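# Fold the towel in half on the table

## Task

Fold the towel once, end onto end, so its edges roughly match and there are no extra folds; it must lie flat, entirely on the table and away from the basket, with no lumps or raised parts. Release it and pull the grippers away; the fold must stay in place without the robot holding it.

## Robot and tools

Robot: two arms, left_arm and right_arm, each with a two-finger parallel gripper and a wrist camera. Base positions in the scene frame: left_arm at (-0.039, +0.236, 0) m, right_arm at (+0.005, -0.297, 0) m, both turned slightly about z (quat_wxyz about (0.995, 0, 0, -0.10)). The arm names do not indicate which side of any image they appear on.

Scene frame: origin on the table surface midway between the arms, +x out across the table, +z up, left_arm on the +y side. Reported gripper poses are end_effector_position (metres) and end_effector_quat_wxyz in this frame. The position is the point between the finger pads, roughly 1 cm short of the fingertips. Gripper axes: fingers point along the gripper's +z, and they close and open along its y axis. Reported positions can be somewhat wrong, more so when the arm reaches far.

A command row always has 14 numbers, each in [-1, 1], even when only one arm should move: left_arm dx, dy, dz, rx, ry, rz, opening, then right_arm dx, dy, dz, rx, ry, rz, opening. The first six per arm are an offset (not a pose), expressed in that gripper's own axes and measured from the gripper's pose at the start of the action (for the first action of a call, the last pose a result reported). Scale: 1.0 = 0.6 m for dx, dy, dz and 180 degrees for the rotation vector rx, ry, rz. Opening is absolute: +1 fully open (0.094 m), -1 closed.

execute_actions(actions): a list of actions; each action is a list of up to 15 rows, one row per 1/30 s step. If fewer than 15 rows are given, the last row repeats to fill 15 steps. Every row is an offset from the action's start pose, not from the previous row. An empty list just returns state and images.

move(target, speed, blocking): target is one 14-number row as above, offsets measured from the pose in the latest result that showed one. Each gripper travels in a straight line toward its target; both arms finish together, within 0.5 to 10 s (cut off at 10 s). speed is m/s, 0.002 to 0.5, default 0.25; rotation is limited to twice that in rad/s. Openings are sent when the move starts. Moves do not avoid obstacles or the other arm, and grippers can lag, wander or overshoot the speed, especially with an almost straight arm. With blocking=false the result comes back after 0.5 s while the arm keeps moving; before sending new actions or moves, call wait or stop. The result adds a move: line with the ending (done, off_target, moving, held, fault) and active limits (paced = pose was clipped; held = a check blocked steps, after which the arm may jump fast), plus each gripper's distance from its target.

wait(seconds): 0 to 10 s, arms keep their last command; returns early if a running move ends. stop(): brakes a running move (needs room; fingers continue). zoom_image(camera, region): camera is cam_high, cam_left_wrist or cam_right_wrist; region [x0, y0, x1, y1] in that camera's pixels, top-left origin, at most 504 by 504. Images are cam_high 504x504, wrist cameras 616x616. read_manual gives only licence text. finished_scene(scene) ends the current scene (pass its number) and cannot be undone; the towel must already be folded and released.

Controller behaviour: each control step, the commanded pose is clipped to within 70 mm and 16 degrees of the measured pose, then reached by damped inverse kinematics with position favoured over orientation. Large offsets therefore need several actions; after an action the arm only continues to its last clipped pose. Hand target lines show what each arm is now heading for. Arms tend to finish a centimetre or more low, and repeated zero offsets let them sag. To keep an arm still, send the offset back to its desired pose in the first call of a reply and zeros afterwards, aiming higher if it still droops. Joint limits (rad): waist -2.618 to 3.054, shoulder 0 to 3.142, elbow 0 to 3.142, wrist pitch and yaw -1.571 to 1.571, wrist roll -2.094 to 2.094; elbows stop just before straight.

Gripping: grip_measured is the measured finger opening on the command scale (the last Joint positions number is the opening in metres; readings may be off by about 1 mm). To hold something, command an opening below grip_measured, about 0.03 below for a firm grip. Thin cloth under about 2 mm gets less squeezing force, so pinch deliberately. Brief tugs on held items or pushes on loose ones can happen.

Result lines: the state line lists each arm's pose; pose unreachable means the clearance check altered or blocked that arm's command; HELD in step readings marks steps where that arm was held back; FAULT or OVER-TEMPERATURE FAULT lines mean an arm stopped. MOTOR HOT warns from 75 °C; at 90 °C the arm pauses 10 s; at 100 °C it goes limp and falls. Holding loads heats motors, even while you think, and the robot keeps its last command during your thinking.

Avoid: knocking anything off the table, letting the arms collide or press on each other, fast impacts, pressing hard into the table (a target far past contact pushes harder), dropping or slipping the towel, and leaving the towel only held in place by the grippers. Move smoothly and with modest effort.

Each tool is called in YAML: its name, and indented under it one key for each argument.

## Session

execute_actions:
  actions: []

Scene clock: 0.00 s.
left_arm: end_effector_position=(+0.1282, -0.1816, +0.0581) grip_measured=+1.000 end_effector_quat_wxyz=(+0.296, +0.310, +0.897, -0.107) | right_arm: end_effector_position=(+0.2518, -0.3707, +0.0439) grip_measured=+1.000 end_effector_quat_wxyz=(+0.229, +0.167, +0.958, -0.037)
Joint positions: left_arm=[-1.129  1.868  1.18  -0.35  -0.373 -0.568  0.094] | right_arm=[-0.079  1.146  0.526 -0.483  0.026  0.064  0.094]
Joint velocities: left_arm=[-0.017  0.002 -0.002 -0.022  0.007 -0.081  0.   ] | right_arm=[ 0.012  0.002 -0.007  0.007 -0.081 -0.066  0.   ]
Joint torques (N m, as the arm reports them, + toward a larger angle): no reading
Hand target (left_arm): +0.128, -0.179, +0.057; +0.294, +0.311, +0.898, -0.100
Hand target (right_arm): +0.258, -0.373, +0.051; +0.243, +0.167, +0.955, -0.039

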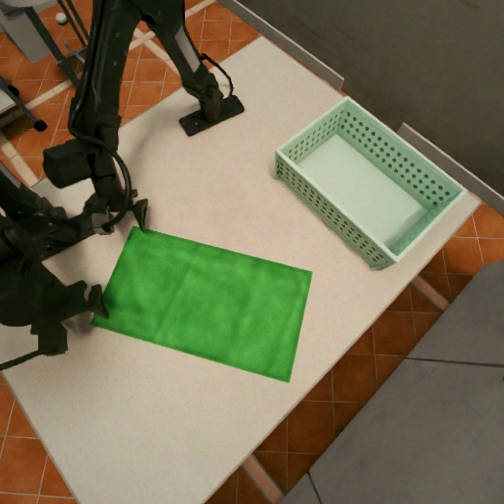

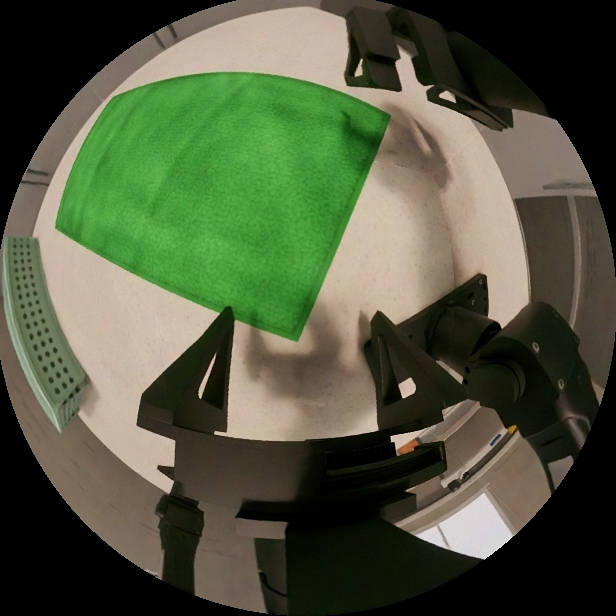

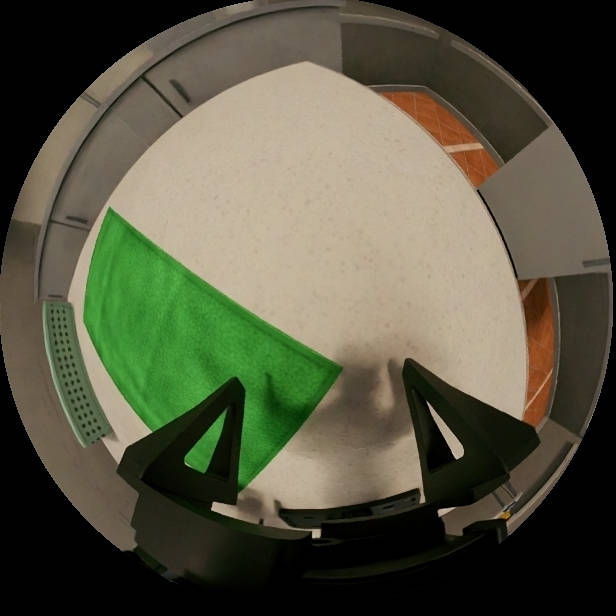

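move:
  target: [0.024,0.005,0.019,0.051,0.067,0.086,0.1,0.038,0.016,-0.012,0.048,0.145,0.2,0.1]

Scene clock: 12.10 s.
left_arm: end_effector_position=(+0.1221, -0.1774, +0.0430) grip_measured=+0.103 end_effector_quat_wxyz=(+0.195, +0.459, +0.859, -0.112) | right_arm: end_effector_position=(+0.2242, -0.3496, +0.0329) grip_measured=+0.102 end_effector_quat_wxyz=(-0.009, +0.465, +0.885, -0.002)
Joint positions: left_arm=[-1.033  1.902  1.248 -0.473 -0.1   -0.237  0.052] | right_arm=[-0.042  1.489  0.839 -0.939  0.     0.728  0.052]
Joint velocities: left_arm=[-0.007  0.007  0.007  0.022  0.051 -0.007  0.   ] | right_arm=[ 0.007 -0.017 -0.012  0.037  0.037 -0.022  0.   ]
Joint torques (N m, as the arm reports them, + toward a larger angle): left_arm=[ 0.88 -9.1  10.21  0.84 -0.01  0.04] | right_arm=[-0.87 -5.15  9.38  0.21 -0.01  0.09]
Hand target (left_arm): +0.126, -0.176, +0.041; +0.187, +0.460, +0.862, -0.105
Hand target (right_arm): +0.232, -0.354, +0.041; -0.001, +0.474, +0.881, +0.001
Off the commanded pose (left_arm): 0.005 m, 1 deg.
Off the commanded pose (right_arm): 0.012 m, 1 deg.
move: off_target (right_arm)
camera_calibration (this result's frames):
cam_left_wrist: T_world_to_cam=[[-0.798353, -0.595743, 0.0878766, -0.0117485], [-0.519151, 0.754843, 0.400868, 0.19576], [-0.305147, 0.274413, -0.911911, 0.24046], [0, 0, 0, 1]] pos_world=[0.165625, -0.220752, 0.141837]
cam_right_wrist: T_world_to_cam=[[-0.910053, -0.413522, -0.0283441, 0.065558], [-0.371481, 0.783375, 0.498322, 0.381113], [-0.183863, 0.464029, -0.866528, 0.321667], [0, 0, 0, 1]] pos_world=[0.26038, -0.420708, 0.0906747]

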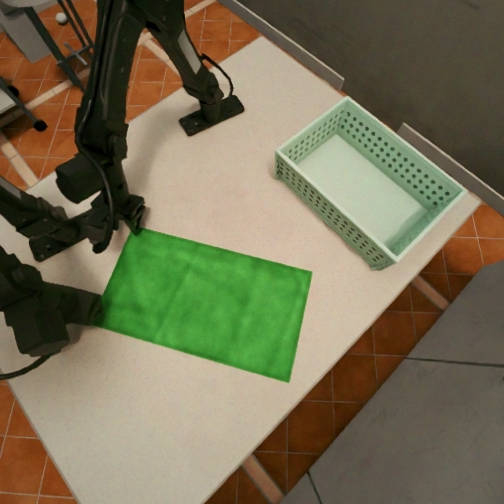

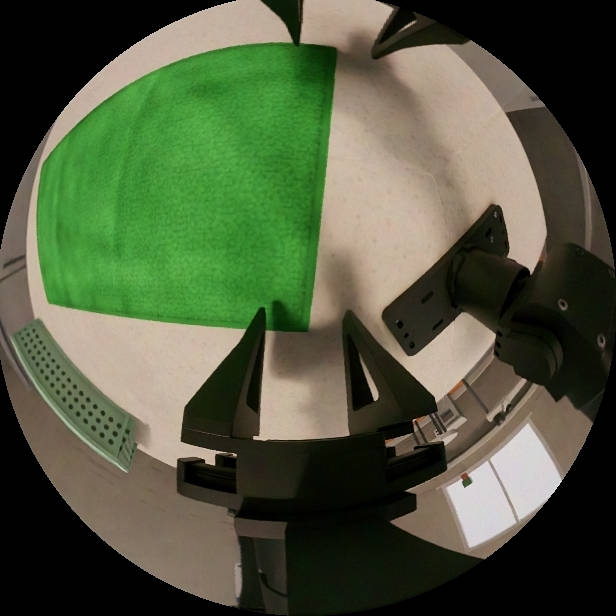

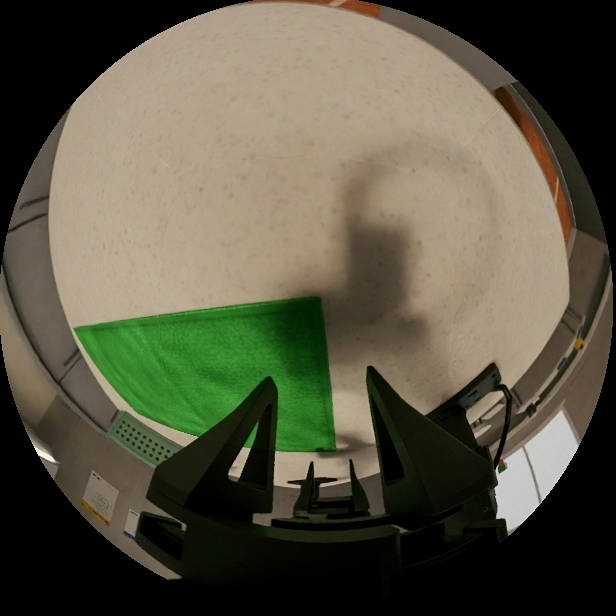

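move:
  target: [0.03,0.008,0.054,0,0,0,0.1,-0.012,0.012,0.04,0,0,0,0.1]
  speed: 0.06

Scene clock: 14.17 s.
left_arm: end_effector_position=(+0.1242, -0.1836, +0.0223) grip_measured=+0.103 end_effector_quat_wxyz=(+0.210, +0.458, +0.855, -0.125) | right_arm: end_effector_position=(+0.2381, -0.3529, +0.0156) grip_measured=+0.102 end_effector_quat_wxyz=(-0.005, +0.466, +0.885, -0.001)
Joint positions: left_arm=[-1.033  1.937  1.185 -0.336 -0.1   -0.233  0.052] | right_arm=[-0.042  1.569  0.839 -0.851  0.     0.73   0.052]
Joint velocities: left_arm=[-0.007 -0.002 -0.002 -0.007 -0.007  0.037  0.   ] | right_arm=[-0.012  0.017  0.007  0.066  0.022  0.051 -0.   ]
Joint torques (N m, as the arm reports them, + toward a larger angle): left_arm=[ 0.7  -8.98  5.37  1.19 -0.03  0.04] | right_arm=[ 0.09 -5.97  4.01  0.57  0.03  0.01]
Hand target (left_arm): +0.124, -0.173, +0.006; +0.195, +0.459, +0.859, -0.112
Hand target (right_arm): +0.234, -0.351, +0.009; -0.009, +0.465, +0.885, -0.003
Off the commanded pose (left_arm): 0.019 m, 2 deg.
Off the commanded pose (right_arm): 0.008 m, 0 deg.
move: off_target (left_arm)
camera_calibration (this result's frames):
cam_left_wrist: T_world_to_cam=[[-0.801496, -0.589843, 0.0984303, -0.0106922], [-0.522293, 0.770639, 0.365138, 0.213893], [-0.291228, 0.241247, -0.925735, 0.21646], [0, 0, 0, 1]] pos_world=[0.166184, -0.223361, 0.123336]
cam_right_wrist: T_world_to_cam=[[-0.910751, -0.411482, -0.0348653, 0.0773278], [-0.373586, 0.785001, 0.494173, 0.398606], [-0.175974, 0.463093, -0.868664, 0.308625], [0, 0, 0, 1]] pos_world=[0.27365, -0.424009, 0.0738076]

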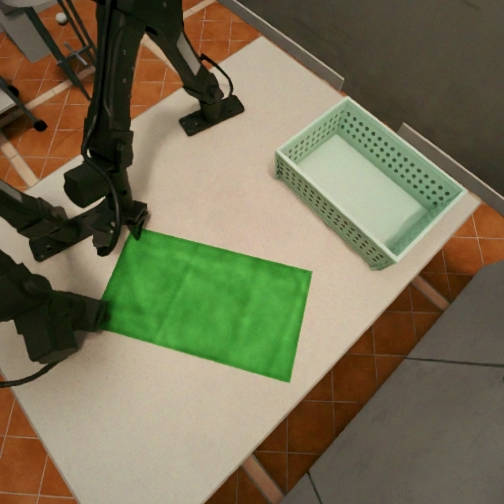

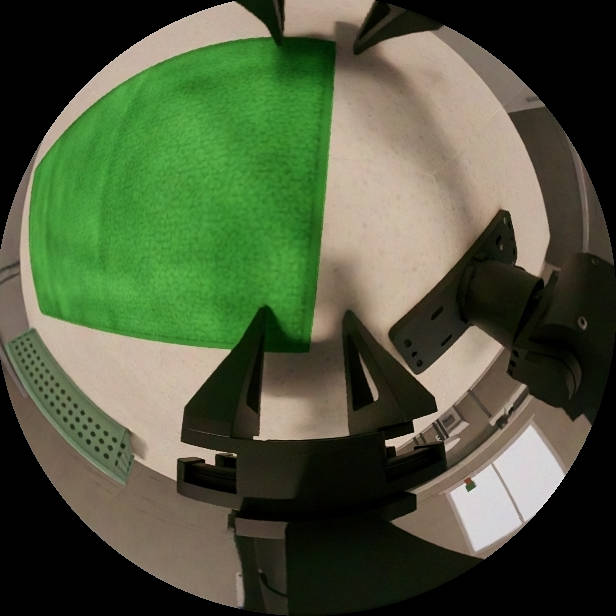

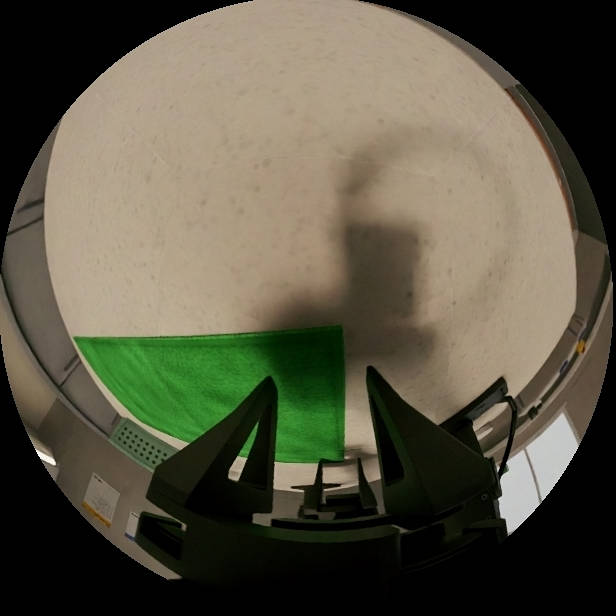

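move:
  target: [0.035,0.008,0.04,-0.03,0.01,0,0.1,0,-0.005,0.028,-0.02,0,0,0.1]
  speed: 0.05

Scene clock: 16.10 s.
left_arm: end_effector_position=(+0.1315, -0.1882, +0.0193) grip_measured=+0.103 end_effector_quat_wxyz=(+0.242, +0.441, +0.858, -0.106) | right_arm: end_effector_position=(+0.2354, -0.3527, +0.0048) grip_measured=+0.102 end_effector_quat_wxyz=(-0.003, +0.466, +0.884, +0.021)
Joint positions: left_arm=[-1.055  1.96   1.185 -0.292 -0.187 -0.266  0.052] | right_arm=[-0.076  1.569  0.789 -0.788 -0.043  0.698  0.052]
Joint velocities: left_arm=[ 0.007 -0.002 -0.007  0.037 -0.022 -0.007  0.001] | right_arm=[ 0.007  0.002 -0.012 -0.037 -0.007 -0.007 -0.001]
Joint torques (N m, as the arm reports them, + toward a larger angle): left_arm=[-0.79 -7.46  5.52  1.05 -0.18 -0.04] | right_arm=[-0.87 -6.92  3.17  0.95 -0.07 -0.12]
Hand target (left_arm): +0.124, -0.175, -0.007; +0.218, +0.449, +0.863, -0.077
Hand target (right_arm): +0.236, -0.354, -0.001; +0.009, +0.466, +0.885, +0.027
Off the commanded pose (left_arm): 0.032 m, 4 deg.
Off the commanded pose (right_arm): 0.006 m, 2 deg.
move: off_target (left_arm)
camera_calibration (this result's frames):
cam_left_wrist: T_world_to_cam=[[-0.777526, -0.626963, 0.0486958, -0.0164429], [-0.581128, 0.745953, 0.325338, 0.226255], [-0.240299, 0.22466, -0.944343, 0.207435], [0, 0, 0, 1]] pos_world=[0.168545, -0.225687, 0.123081]
cam_right_wrist: T_world_to_cam=[[-0.91012, -0.407932, -0.0726166, 0.0758256], [-0.384606, 0.766526, 0.514311, 0.398725], [-0.154141, 0.496013, -0.854524, 0.305036], [0, 0, 0, 1]] pos_world=[0.269381, -0.426004, 0.0610983]

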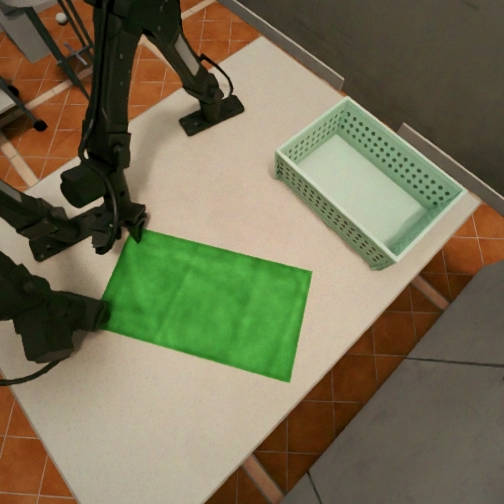

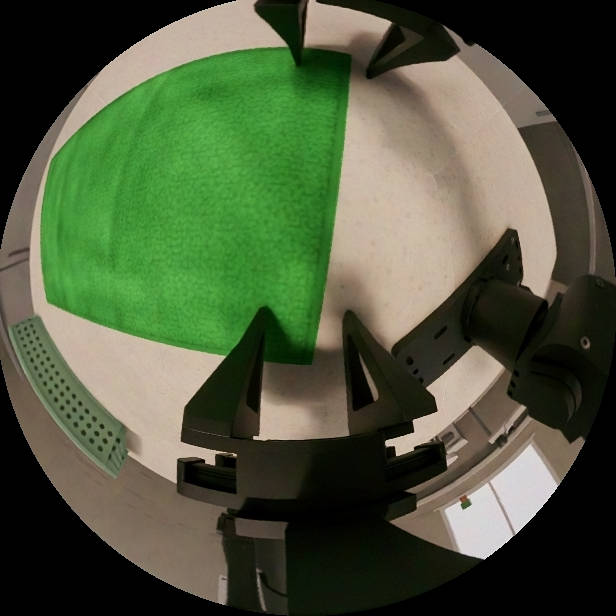

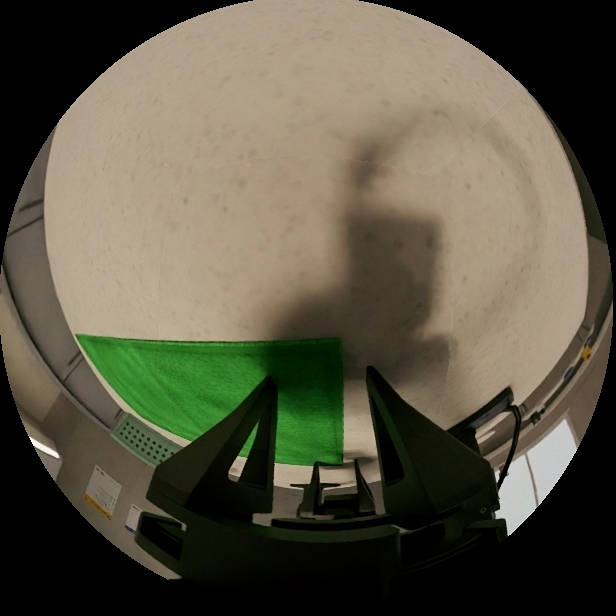

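execute_actions:
  actions:
    - [[0.02,0,0.03,0,0,0,0.1,0,0,0.025,0,0,0,0.1]]
    - [[0.02,0,0.025,0,0,0,-0.1,0,0,0.02,0,0,0,-0.1],[0.02,0,0.025,0,0,0,-0.1,0,0,0.02,0,0,0,-0.1],[0.02,0,0.025,0,0,0,-0.2,0,0,0.02,0,0,0,-0.2],[0.02,0,0.025,0,0,0,-0.3,0,0,0.02,0,0,0,-0.3],[0.02,0,0.025,0,0,0,-0.4,0,0,0.02,0,0,0,-0.4],[0.02,0,0.025,0,0,0,-0.5,0,0,0.02,0,0,0,-0.5],[0.02,0,0.025,0,0,0,-0.6,0,0,0.02,0,0,0,-0.6]]
    - [[0.02,0,0.025,0,0,0,-1,0,0,0.02,0,0,0,-1]]

move:
  target: [-0.03,0.01,-0.08,0,0,0,-1,0,0.01,-0.09,0,0,0,-1]
  speed: 0.08

Scene clock: 19.23 s.
left_arm: end_effector_position=(+0.1419, -0.2202, +0.0221) grip_measured=-0.980 end_effector_quat_wxyz=(+0.297, +0.422, +0.841, -0.161) | right_arm: end_effector_position=(+0.2456, -0.3514, +0.0046) grip_measured=-0.953 end_effector_quat_wxyz=(+0.013, +0.466, +0.884, +0.036)
Joint positions: left_arm=[-1.056  2.001  1.156 -0.058 -0.19  -0.267  0.001] | right_arm=[-0.076  1.572  0.789 -0.748 -0.066  0.698  0.002]
Joint velocities: left_arm=[ 0.007  0.012  0.002 -0.022  0.007 -0.022 -0.   ] | right_arm=[ 0.012  0.007 -0.012 -0.037  0.066 -0.007  0.   ]
Joint torques (N m, as the arm reports them, + toward a larger angle): left_arm=[-0.03 -9.48  4.98  1.36 -0.09 -0.01] | right_arm=[ 0.12 -3.82  3.95  0.91  0.06  0.03]
Hand target (left_arm): +0.138, -0.209, +0.003; +0.280, +0.428, +0.847, -0.144
Hand target (right_arm): +0.242, -0.351, -0.007; +0.007, +0.466, +0.884, +0.031
Off the commanded pose (left_arm): 0.023 m, 3 deg.
Off the commanded pose (right_arm): 0.013 m, 1 deg.
Step readings (end_effector_position; steps 1 to 15: 1st action; 16 to 30: 2nd action; 31 to 45: 3rd action):
0: left_arm (+0.1315, -0.1884, +0.0193) | right_arm (+0.2354, -0.3526, +0.0048)
1: left_arm (+0.1319, -0.1896, +0.0196) | right_arm (+0.2353, -0.3526, +0.0046)
2: left_arm (+0.1324, -0.1913, +0.0194) | right_arm (+0.2352, -0.3526, +0.0045)
4: left_arm (+0.1334, -0.1942, +0.0197) | right_arm (+0.2352, -0.3526, +0.0045)
8: left_arm (+0.1346, -0.1980, +0.0201) | right_arm (+0.2352, -0.3526, +0.0045)
15: left_arm (+0.1352, -0.1997, +0.0202) | right_arm (+0.2352, -0.3526, +0.0045)
16: left_arm (+0.1355, -0.2007, +0.0204) | right_arm (+0.2351, -0.3532, +0.0045)
17: left_arm (+0.1360, -0.2022, +0.0206) | right_arm (+0.2352, -0.3535, +0.0045)
19: left_arm (+0.1369, -0.2048, +0.0206) | right_arm (+0.2370, -0.3536, +0.0045)
23: left_arm (+0.1382, -0.2083, +0.0213) | right_arm (+0.2419, -0.3522, +0.0044)
30: left_arm (+0.1386, -0.2095, +0.0214) | right_arm (+0.2422, -0.3519, +0.0044)
31: left_arm (+0.1389, -0.2105, +0.0214) | right_arm (+0.2430, -0.3515, +0.0045)
32: left_arm (+0.1395, -0.2124, +0.0216) | right_arm (+0.2450, -0.3511, +0.0046)
34: left_arm (+0.1405, -0.2156, +0.0212) | right_arm (+0.2456, -0.3514, +0.0046)
38: left_arm (+0.1415, -0.2189, +0.0218) | right_arm (+0.2456, -0.3514, +0.0046)
45: end_effector_position above
camera_calibration (this result's frames):
cam_left_wrist: T_world_to_cam=[[-0.779799, -0.616964, 0.106155, -0.0272471], [-0.595898, 0.783491, 0.176206, 0.268904], [-0.191884, 0.074148, -0.978613, 0.180588], [0, 0, 0, 1]] pos_world=[0.173644, -0.240884, 0.132236]
cam_right_wrist: T_world_to_cam=[[-0.906297, -0.406558, -0.115481, 0.0854684], [-0.405739, 0.760447, 0.507048, 0.404814], [-0.118327, 0.506391, -0.854147, 0.300658], [0, 0, 0, 1]] pos_world=[0.277285, -0.425342, 0.0614161]

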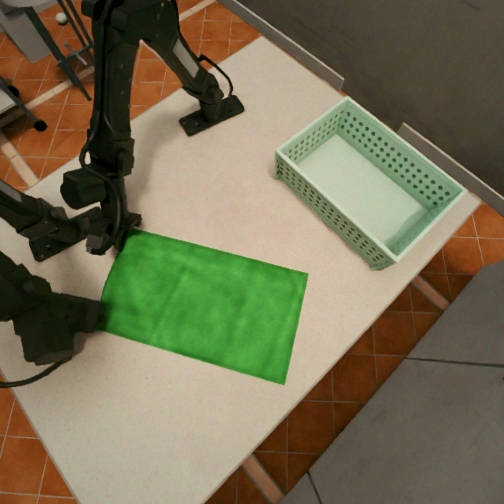

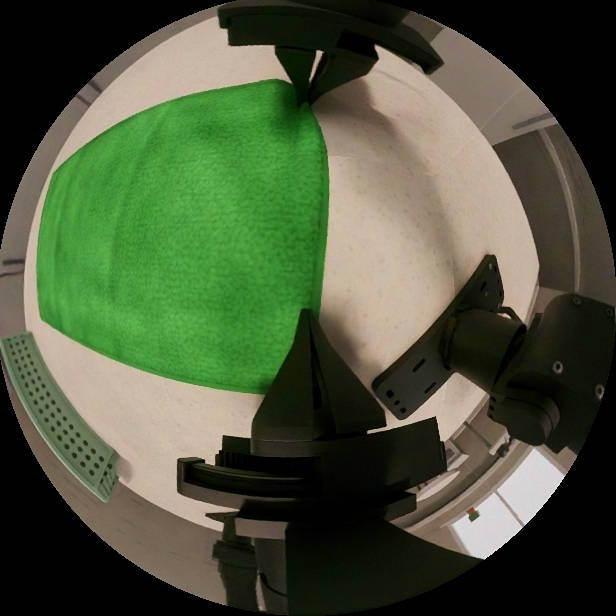

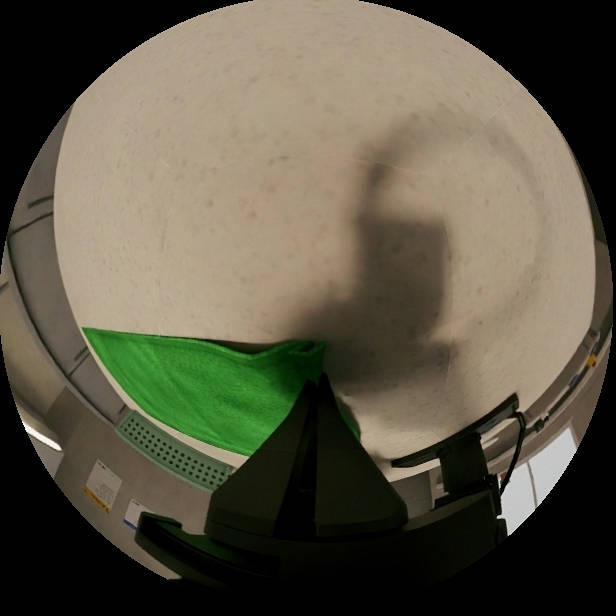

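Scene clock: 20.50 s.
left_arm: end_effector_position=(+0.1379, -0.2074, +0.0699) grip_measured=-0.980 end_effector_quat_wxyz=(+0.303, +0.420, +0.839, -0.168) | right_arm: end_effector_position=(+0.2381, -0.3493, +0.0438) grip_measured=-0.953 end_effector_quat_wxyz=(-0.007, +0.466, +0.884, +0.032)
Joint positions: left_arm=[-1.056  1.857  1.156 -0.183 -0.19  -0.267  0.001] | right_arm=[-0.076  1.506  0.9   -0.964 -0.066  0.698  0.002]
Joint velocities: left_arm=[-0.017  0.007 -0.012 -0.007  0.007 -0.051 -0.001] | right_arm=[-0.007  0.027 -0.012  0.051 -0.066 -0.022  0.   ]
Joint torques (N m, as the arm reports them, + toward a larger angle): left_arm=[  0.29 -11.     8.34   1.18  -0.06   0.02] | right_arm=[ 0.31 -8.03  9.5   0.28 -0.01  0.06]
Hand target (left_arm): +0.138, -0.202, +0.070; +0.297, +0.422, +0.841, -0.161
Hand target (right_arm): +0.247, -0.350, +0.058; +0.013, +0.466, +0.884, +0.036
Off the commanded pose (left_arm): 0.005 m, 1 deg.
Off the commanded pose (right_arm): 0.018 m, 2 deg.
move: off_target (right_arm)
camera_calibration (this result's frames):
cam_left_wrist: T_world_to_cam=[[-0.780457, -0.614891, 0.11312, -0.0275687], [-0.596899, 0.786648, 0.157784, 0.250146], [-0.186006, 0.0556218, -0.980973, 0.221146], [0, 0, 0, 1]] pos_world=[0.16893, -0.226029, 0.180588]
cam_right_wrist: T_world_to_cam=[[-0.91013, -0.405486, -0.0851125, 0.0840039], [-0.385919, 0.754906, 0.530268, 0.372659], [-0.150765, 0.515459, -0.843547, 0.342573], [0, 0, 0, 1]] pos_world=[0.271918, -0.423842, 0.0985176]

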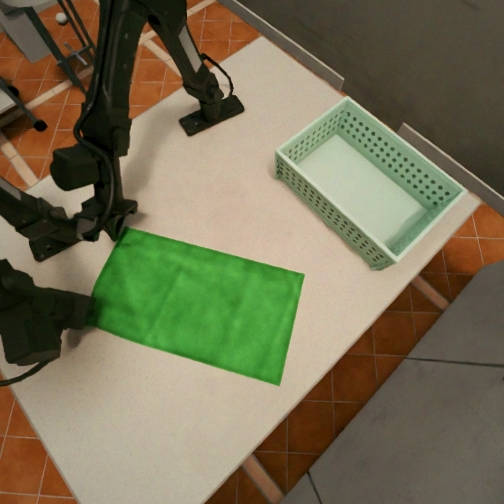

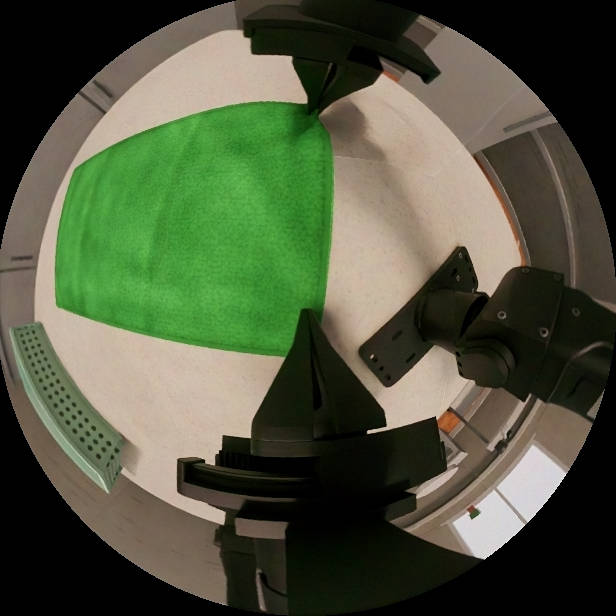

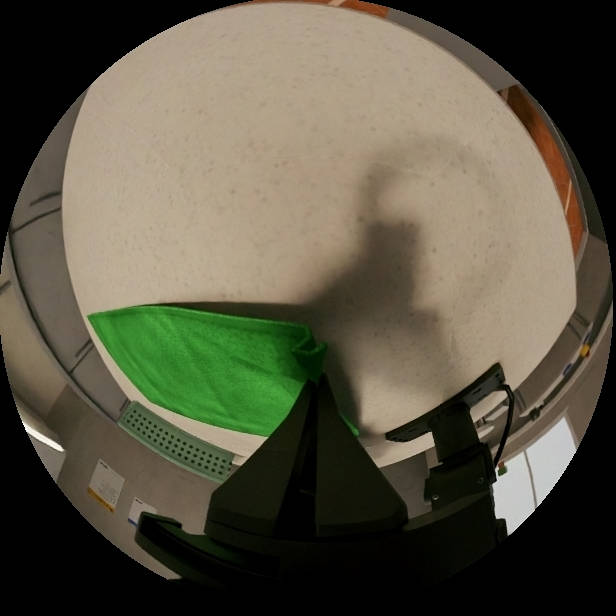

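move:
  target: [0.067,-0.022,-0.005,-0.035,0.17,0.015,0.1,0,0.012,-0.022,0,0,0,-1]
  speed: 0.2

Scene clock: 23.73 s.
left_arm: end_effector_position=(+0.1133, -0.1868, +0.0491) grip_measured=+0.097 end_effector_quat_wxyz=(+0.105, +0.448, +0.888, -0.003) | right_arm: end_effector_position=(+0.2307, -0.3450, +0.0439) grip_measured=-0.953 end_effector_quat_wxyz=(-0.023, +0.468, +0.883, +0.028)
Joint positions: left_arm=[-1.078  2.148  1.72  -0.995 -0.149 -0.341  0.052] | right_arm=[-0.067  1.506  0.9   -0.997 -0.066  0.711  0.002]
Joint velocities: left_arm=[-0.012  0.007  0.012  0.051 -0.022  0.037  0.   ] | right_arm=[ 0.002 -0.007 -0.002  0.081  0.022  0.007 -0.   ]
Joint torques (N m, as the arm reports them, + toward a larger angle): left_arm=[ -0.79 -11.08  10.11   0.39  -0.05  -0.04] | right_arm=[ 0.66 -6.15 10.56  0.17 -0.01  0.07]
Hand target (left_arm): +0.107, -0.189, +0.047; +0.097, +0.451, +0.887, +0.001
Hand target (right_arm): +0.243, -0.346, +0.057; -0.006, +0.466, +0.884, +0.032
Off the commanded pose (left_arm): 0.007 m, 1 deg.
Off the commanded pose (right_arm): 0.019 m, 2 deg.
move: off_target (right_arm)
camera_calibration (this result's frames):
cam_left_wrist: T_world_to_cam=[[-0.752529, -0.657873, -0.030053, -0.0358383], [-0.529919, 0.577808, 0.620744, 0.153198], [-0.391006, 0.483053, -0.783437, 0.288356], [0, 0, 0, 1]] pos_world=[0.166962, -0.251387, 0.129735]
cam_right_wrist: T_world_to_cam=[[-0.913867, -0.401746, -0.0587088, 0.0799307], [-0.36562, 0.751427, 0.549254, 0.35975], [-0.176545, 0.523411, -0.833591, 0.347606], [0, 0, 0, 1]] pos_world=[0.265946, -0.420155, 0.0968597]

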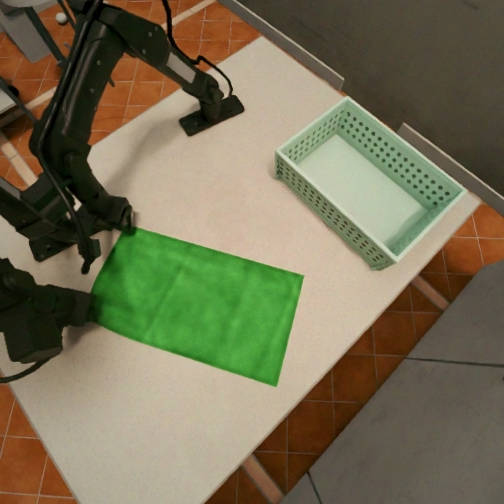

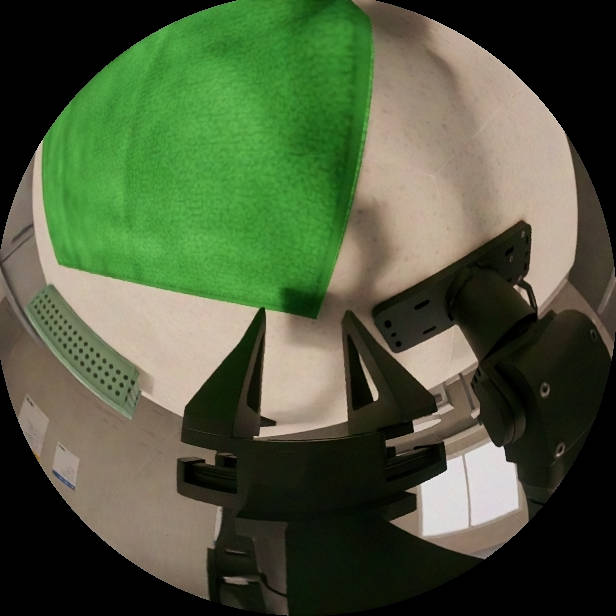

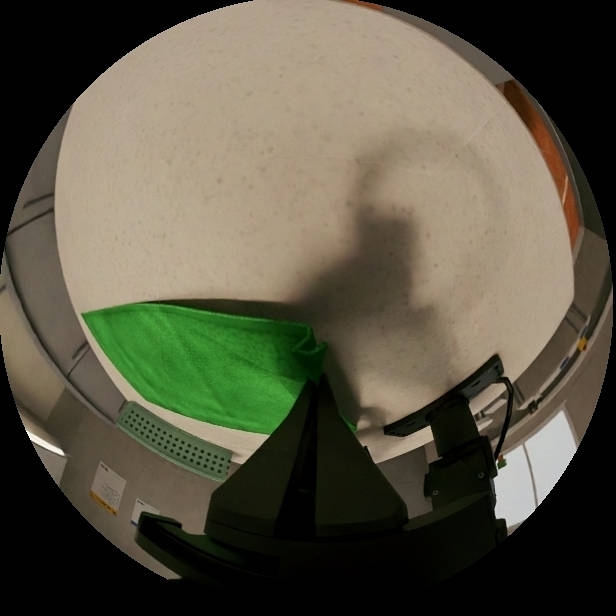

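move:
  target: [0.018,-0.006,0.068,0,0,0.02,0.1,0,0,0,0,0,0,-1]
  speed: 0.06

Scene clock: 25.60 s.
left_arm: end_effector_position=(+0.1144, -0.1907, +0.0215) grip_measured=+0.097 end_effector_quat_wxyz=(+0.115, +0.470, +0.875, -0.011) | right_arm: end_effector_position=(+0.2307, -0.3450, +0.0439) grip_measured=-0.953 end_effector_quat_wxyz=(-0.023, +0.468, +0.883, +0.028)
Joint positions: left_arm=[-1.078  2.162  1.625 -0.854 -0.148 -0.286  0.052] | right_arm=[-0.067  1.506  0.9   -0.997 -0.066  0.711  0.002]
Joint velocities: left_arm=[-0.037 -0.022 -0.017  0.066 -0.007 -0.007 -0.001] | right_arm=[ 0.007  0.012 -0.007 -0.022 -0.051 -0.022 -0.   ]
Joint torques (N m, as the arm reports them, + toward a larger angle): left_arm=[ -0.03 -11.01   5.4    0.73  -0.09   0.05] | right_arm=[-0.06 -5.86  6.29  0.39 -0.02  0.01]
Hand target (left_arm): +0.112, -0.184, +0.007; +0.105, +0.475, +0.874, +0.000
Hand target (right_arm): +0.231, -0.345, +0.044; -0.023, +0.468, +0.883, +0.028
Off the commanded pose (left_arm): 0.016 m, 2 deg.
Off the commanded pose (right_arm): 0.000 m, 0 deg.
move: off_target (left_arm)
camera_calibration (this result's frames):
cam_left_wrist: T_world_to_cam=[[-0.786317, -0.617156, -0.0287067, -0.0268478], [-0.506801, 0.617746, 0.601283, 0.178588], [-0.353352, 0.487348, -0.79852, 0.2659], [0, 0, 0, 1]] pos_world=[0.163354, -0.256477, 0.104174]
cam_right_wrist: T_world_to_cam=[[-0.913867, -0.401746, -0.0587088, 0.0799307], [-0.36562, 0.751427, 0.549254, 0.35975], [-0.176545, 0.523411, -0.833591, 0.347606], [0, 0, 0, 1]] pos_world=[0.265946, -0.420155, 0.0968597]

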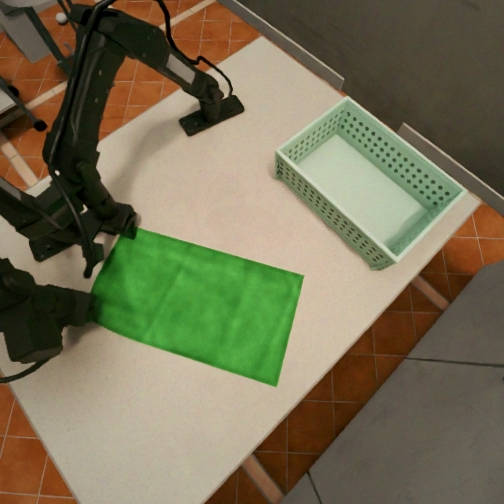

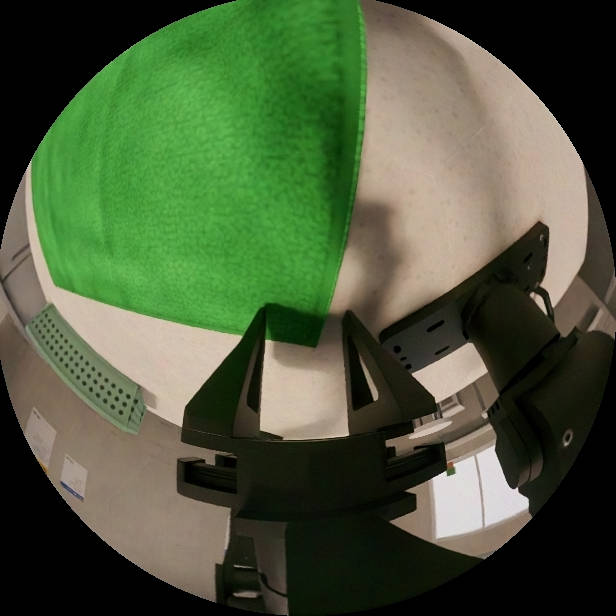

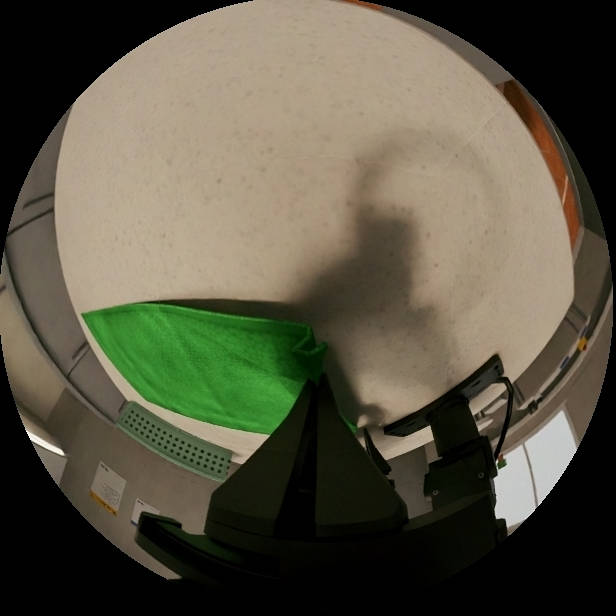

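execute_actions:
  actions:
    - [[0.02,0,0.035,0,0.02,0,0.1,0,0,0,0,0,0,-1]]
    - [[0.02,0,0.035,0,0.02,0,-0.5,0,0,0,0,0,0,-1]]
    - [[0.02,0,0.035,0,0.02,0,-1,0,0,0,0,0,0,-1]]

Scene clock: 27.83 s.
left_arm: end_effector_position=(+0.1105, -0.1937, +0.0183) grip_measured=-0.969 end_effector_quat_wxyz=(+0.107, +0.471, +0.875, -0.021) | right_arm: end_effector_position=(+0.2307, -0.3450, +0.0439) grip_measured=-0.953 end_effector_quat_wxyz=(-0.023, +0.468, +0.883, +0.028)
Joint positions: left_arm=[-1.078  2.169  1.625 -0.844 -0.122 -0.286  0.001] | right_arm=[-0.067  1.506  0.9   -0.997 -0.066  0.711  0.002]
Joint velocities: left_arm=[ 0.007  0.002  0.017 -0.007 -0.022  0.051 -0.   ] | right_arm=[-0.002 -0.007 -0.002 -0.022 -0.066 -0.081 -0.   ]
Joint torques (N m, as the arm reports them, + toward a larger angle): left_arm=[ 0.37 -8.85  7.55  0.57  0.11 -0.04] | right_arm=[-0.06 -5.86  6.29  0.38 -0.02  0.  ]
Hand target (left_arm): +0.107, -0.186, -0.003; +0.080, +0.472, +0.878, -0.007
Hand target (right_arm): +0.231, -0.345, +0.044; -0.023, +0.468, +0.883, +0.028
Off the commanded pose (left_arm): 0.024 m, 4 deg.
Off the commanded pose (right_arm): 0.000 m, 0 deg.
Step readings (end_effector_position; steps 1 to 15: 1st action; 16 to 30: 2nd action; 31 to 45: 3rd action):
0: left_arm (+0.1145, -0.1911, +0.0216) | right_arm (+0.2307, -0.3450, +0.0439)
1: left_arm (+0.1142, -0.1909, +0.0204) | right_arm (+0.2307, -0.3450, +0.0439)
2: left_arm (+0.1141, -0.1909, +0.0202) | right_arm (+0.2307, -0.3450, +0.0439)
4: left_arm (+0.1141, -0.1909, +0.0202) | right_arm (+0.2307, -0.3450, +0.0439)
8: left_arm (+0.1141, -0.1909, +0.0202) | right_arm (+0.2307, -0.3450, +0.0439)
15: left_arm (+0.1141, -0.1909, +0.0202) | right_arm (+0.2307, -0.3450, +0.0439)
16: left_arm (+0.1136, -0.1912, +0.0201) | right_arm (+0.2307, -0.3450, +0.0439)
17: left_arm (+0.1125, -0.1919, +0.0192) | right_arm (+0.2307, -0.3450, +0.0439)
19: left_arm (+0.1105, -0.1935, +0.0186) | right_arm (+0.2307, -0.3450, +0.0439)
23: left_arm (+0.1103, -0.1936, +0.0186) | right_arm (+0.2307, -0.3450, +0.0439)
30: left_arm (+0.1103, -0.1936, +0.0186) | right_arm (+0.2307, -0.3450, +0.0439)
31: left_arm (+0.1100, -0.1938, +0.0186) | right_arm (+0.2307, -0.3450, +0.0439)
32: left_arm (+0.1100, -0.1937, +0.0183) | right_arm (+0.2307, -0.3450, +0.0439)
34: left_arm (+0.1104, -0.1937, +0.0183) | right_arm (+0.2307, -0.3450, +0.0439)
38: left_arm (+0.1105, -0.1937, +0.0183) | right_arm (+0.2307, -0.3450, +0.0439)
45: end_effector_position above
camera_calibration (this result's frames):
cam_left_wrist: T_world_to_cam=[[-0.789626, -0.613577, -0.00366117, -0.0313038], [-0.489292, 0.626058, 0.607161, 0.1799], [-0.370248, 0.481222, -0.79457, 0.264028], [0, 0, 0, 1]] pos_world=[0.161061, -0.258891, 0.100446]
cam_right_wrist: T_world_to_cam=[[-0.913867, -0.401746, -0.0587088, 0.0799307], [-0.36562, 0.751427, 0.549254, 0.35975], [-0.176545, 0.523411, -0.833591, 0.347606], [0, 0, 0, 1]] pos_world=[0.265946, -0.420155, 0.0968597]

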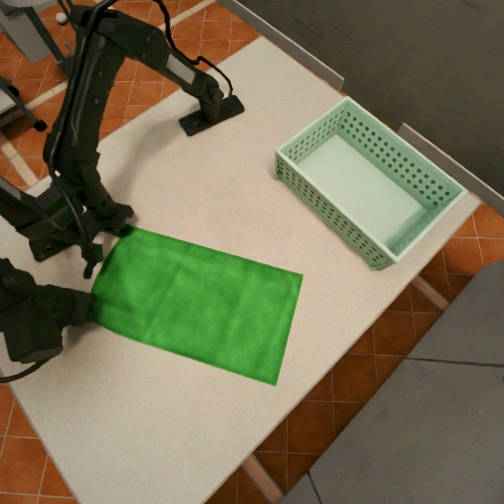

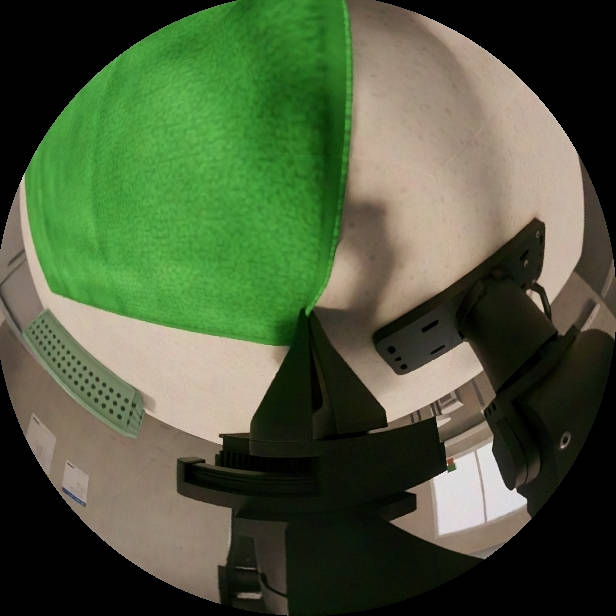

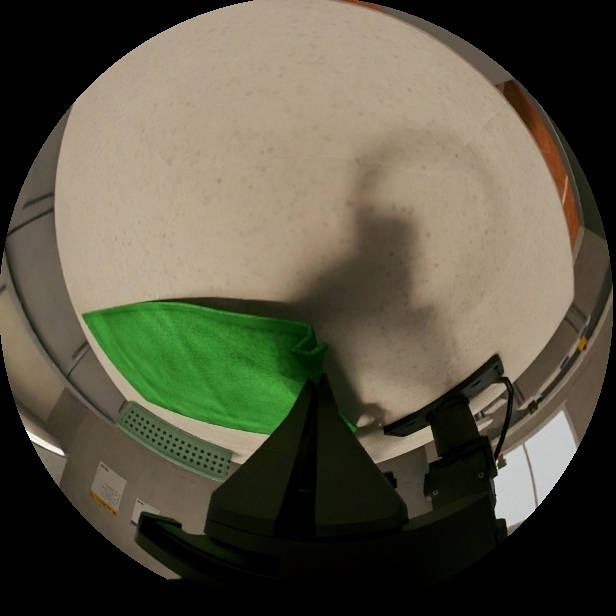

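move:
  target: [-0.041,0.06,-0.195,0,-0.08,0,-1,0.0,0.06,-0.15,-0.06,-0.06,0,-1]
  speed: 0.1

Scene clock: 30.93 s.
left_arm: end_effector_position=(+0.1292, -0.1865, +0.1431) grip_measured=-0.969 end_effector_quat_wxyz=(+0.220, +0.466, +0.852, -0.093) | right_arm: end_effector_position=(+0.2553, -0.3316, +0.1172) grip_measured=-0.953 end_effector_quat_wxyz=(+0.083, +0.471, +0.876, +0.062)
Joint positions: left_arm=[-1.049  1.851  1.579 -0.842 -0.163 -0.218  0.001] | right_arm=[ 0.008  1.311  1.019 -1.083 -0.067  0.806  0.002]
Joint velocities: left_arm=[ 0.002 -0.012 -0.007  0.066  0.007 -0.022 -0.   ] | right_arm=[-0.007  0.017 -0.012 -0.051  0.037  0.037 -0.   ]
Joint torques (N m, as the arm reports them, + toward a larger angle): left_arm=[  0.8  -11.2    6.65   1.    -0.16   0.05] | right_arm=[ 0.64 -6.53 10.21  0.71  0.02  0.09]
Hand target (left_arm): +0.133, -0.177, +0.140; +0.216, +0.465, +0.855, -0.080
Hand target (right_arm): +0.261, -0.331, +0.134; +0.104, +0.469, +0.875, +0.067
Off the commanded pose (left_arm): 0.010 m, 2 deg.
Off the commanded pose (right_arm): 0.019 m, 3 deg.
move: off_target (right_arm)
camera_calibration (this result's frames):
cam_left_wrist: T_world_to_cam=[[-0.805339, -0.592075, 0.0295956, -0.0103077], [-0.540176, 0.753481, 0.374802, 0.172424], [-0.244211, 0.285856, -0.926632, 0.332791], [0, 0, 0, 1]] pos_world=[0.166109, -0.231152, 0.244055]
cam_right_wrist: T_world_to_cam=[[-0.88881, -0.390326, -0.240129, 0.13083], [-0.457841, 0.779115, 0.428207, 0.365372], [0.0199476, 0.490536, -0.871193, 0.349449], [0, 0, 0, 1]] pos_world=[0.276595, -0.405017, 0.179398]

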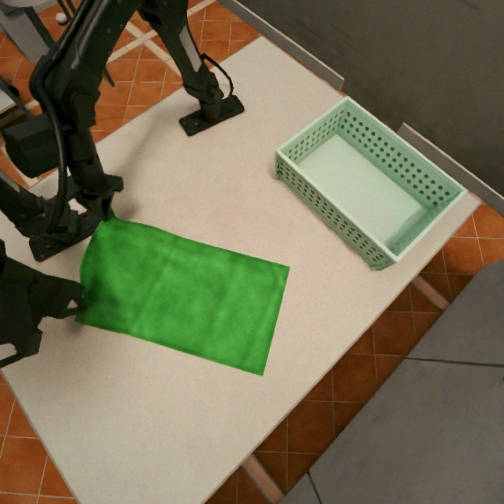

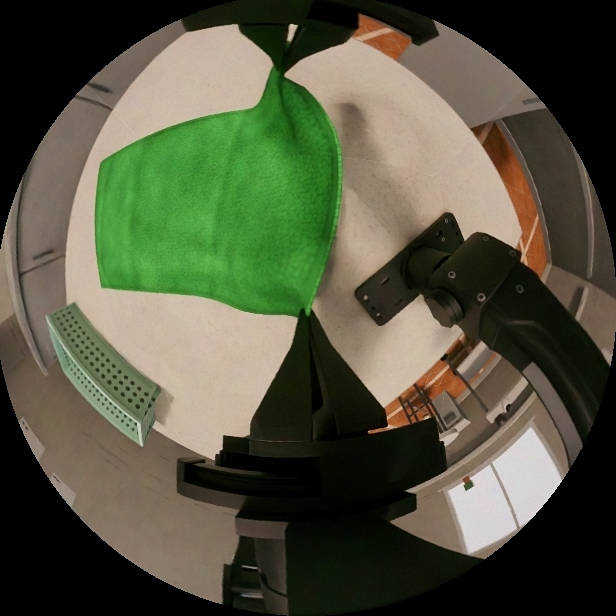

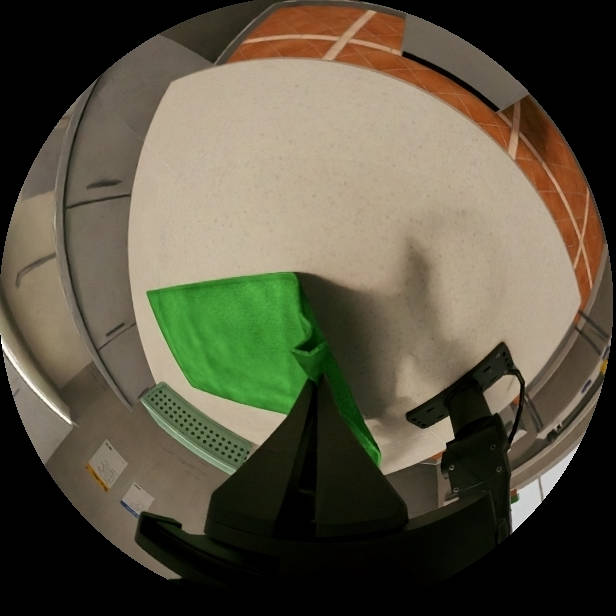

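move:
  target: [0,0.30,-0.054,-0.045,0,0,-1,-0.018,0.265,-0.047,-0.055,-0.03,0,-1]
  speed: 0.12

Scene clock: 34.60 s.
left_arm: end_effector_position=(+0.2698, -0.0788, +0.1704) grip_measured=-0.969 end_effector_quat_wxyz=(+0.250, +0.449, +0.857, -0.029) | right_arm: end_effector_position=(+0.3703, -0.2557, +0.1600) grip_measured=-0.953 end_effector_quat_wxyz=(+0.138, +0.466, +0.868, +0.100)
Joint positions: left_arm=[-0.637  1.763  1.563 -0.874 -0.12   0.15   0.001] | right_arm=[ 0.303  1.617  1.423 -1.035 -0.009  1.094  0.002]
Joint velocities: left_arm=[-0.012  0.007  0.012 -0.095  0.037 -0.007 -0.   ] | right_arm=[ 0.012 -0.022  0.007  0.037  0.037 -0.007 -0.   ]
Joint torques (N m, as the arm reports them, + toward a larger angle): left_arm=[  0.47 -10.88  10.17   0.98   0.02   0.04] | right_arm=[ 0.5  -7.85 10.6   1.23  0.14  0.  ]
Hand target (left_arm): +0.269, -0.076, +0.180; +0.253, +0.449, +0.856, -0.032
Hand target (right_arm): +0.383, -0.254, +0.176; +0.165, +0.464, +0.863, +0.111
Off the commanded pose (left_arm): 0.010 m, 0 deg.
Off the commanded pose (right_arm): 0.021 m, 4 deg.
move: off_target (right_arm)
camera_calibration (this result's frames):
cam_left_wrist: T_world_to_cam=[[-0.759156, -0.643357, -0.0988571, 0.171238], [-0.628939, 0.6859, 0.366028, 0.17711], [-0.167681, 0.340048, -0.925338, 0.345117], [0, 0, 0, 1]] pos_world=[0.299258, -0.128669, 0.271451]
cam_right_wrist: T_world_to_cam=[[-0.847524, -0.386933, -0.363298, 0.278224], [-0.513032, 0.772646, 0.373921, 0.367992], [0.136018, 0.50329, -0.853345, 0.304572], [0, 0, 0, 1]] pos_world=[0.383166, -0.329962, 0.223383]

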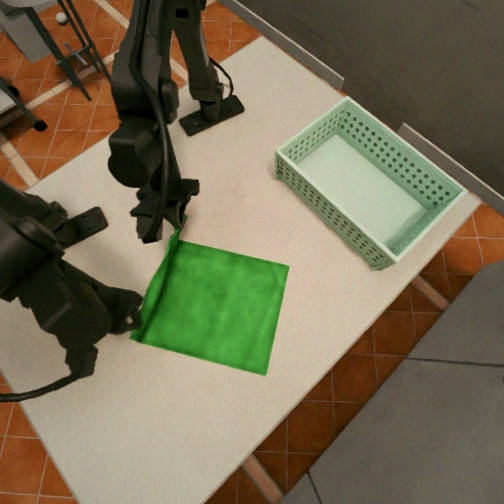

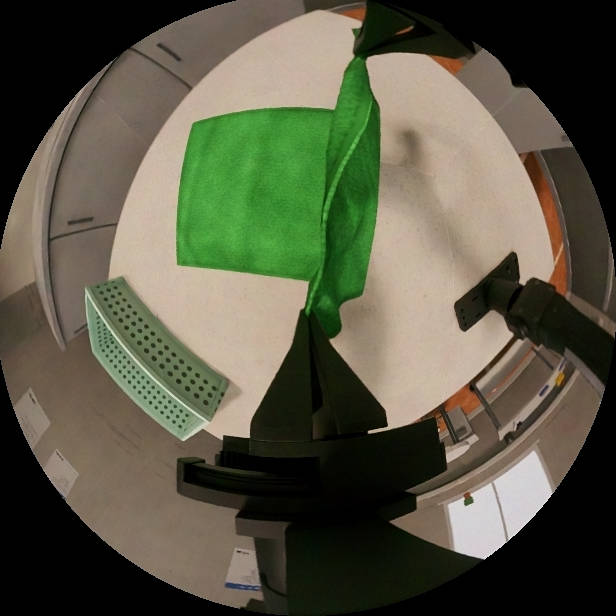

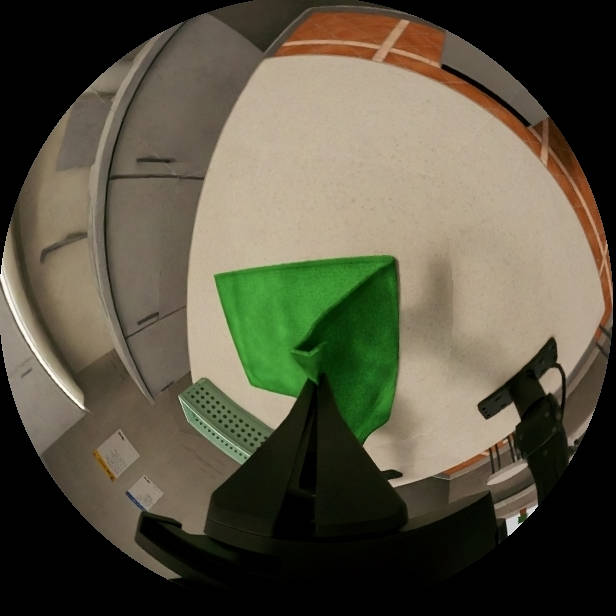

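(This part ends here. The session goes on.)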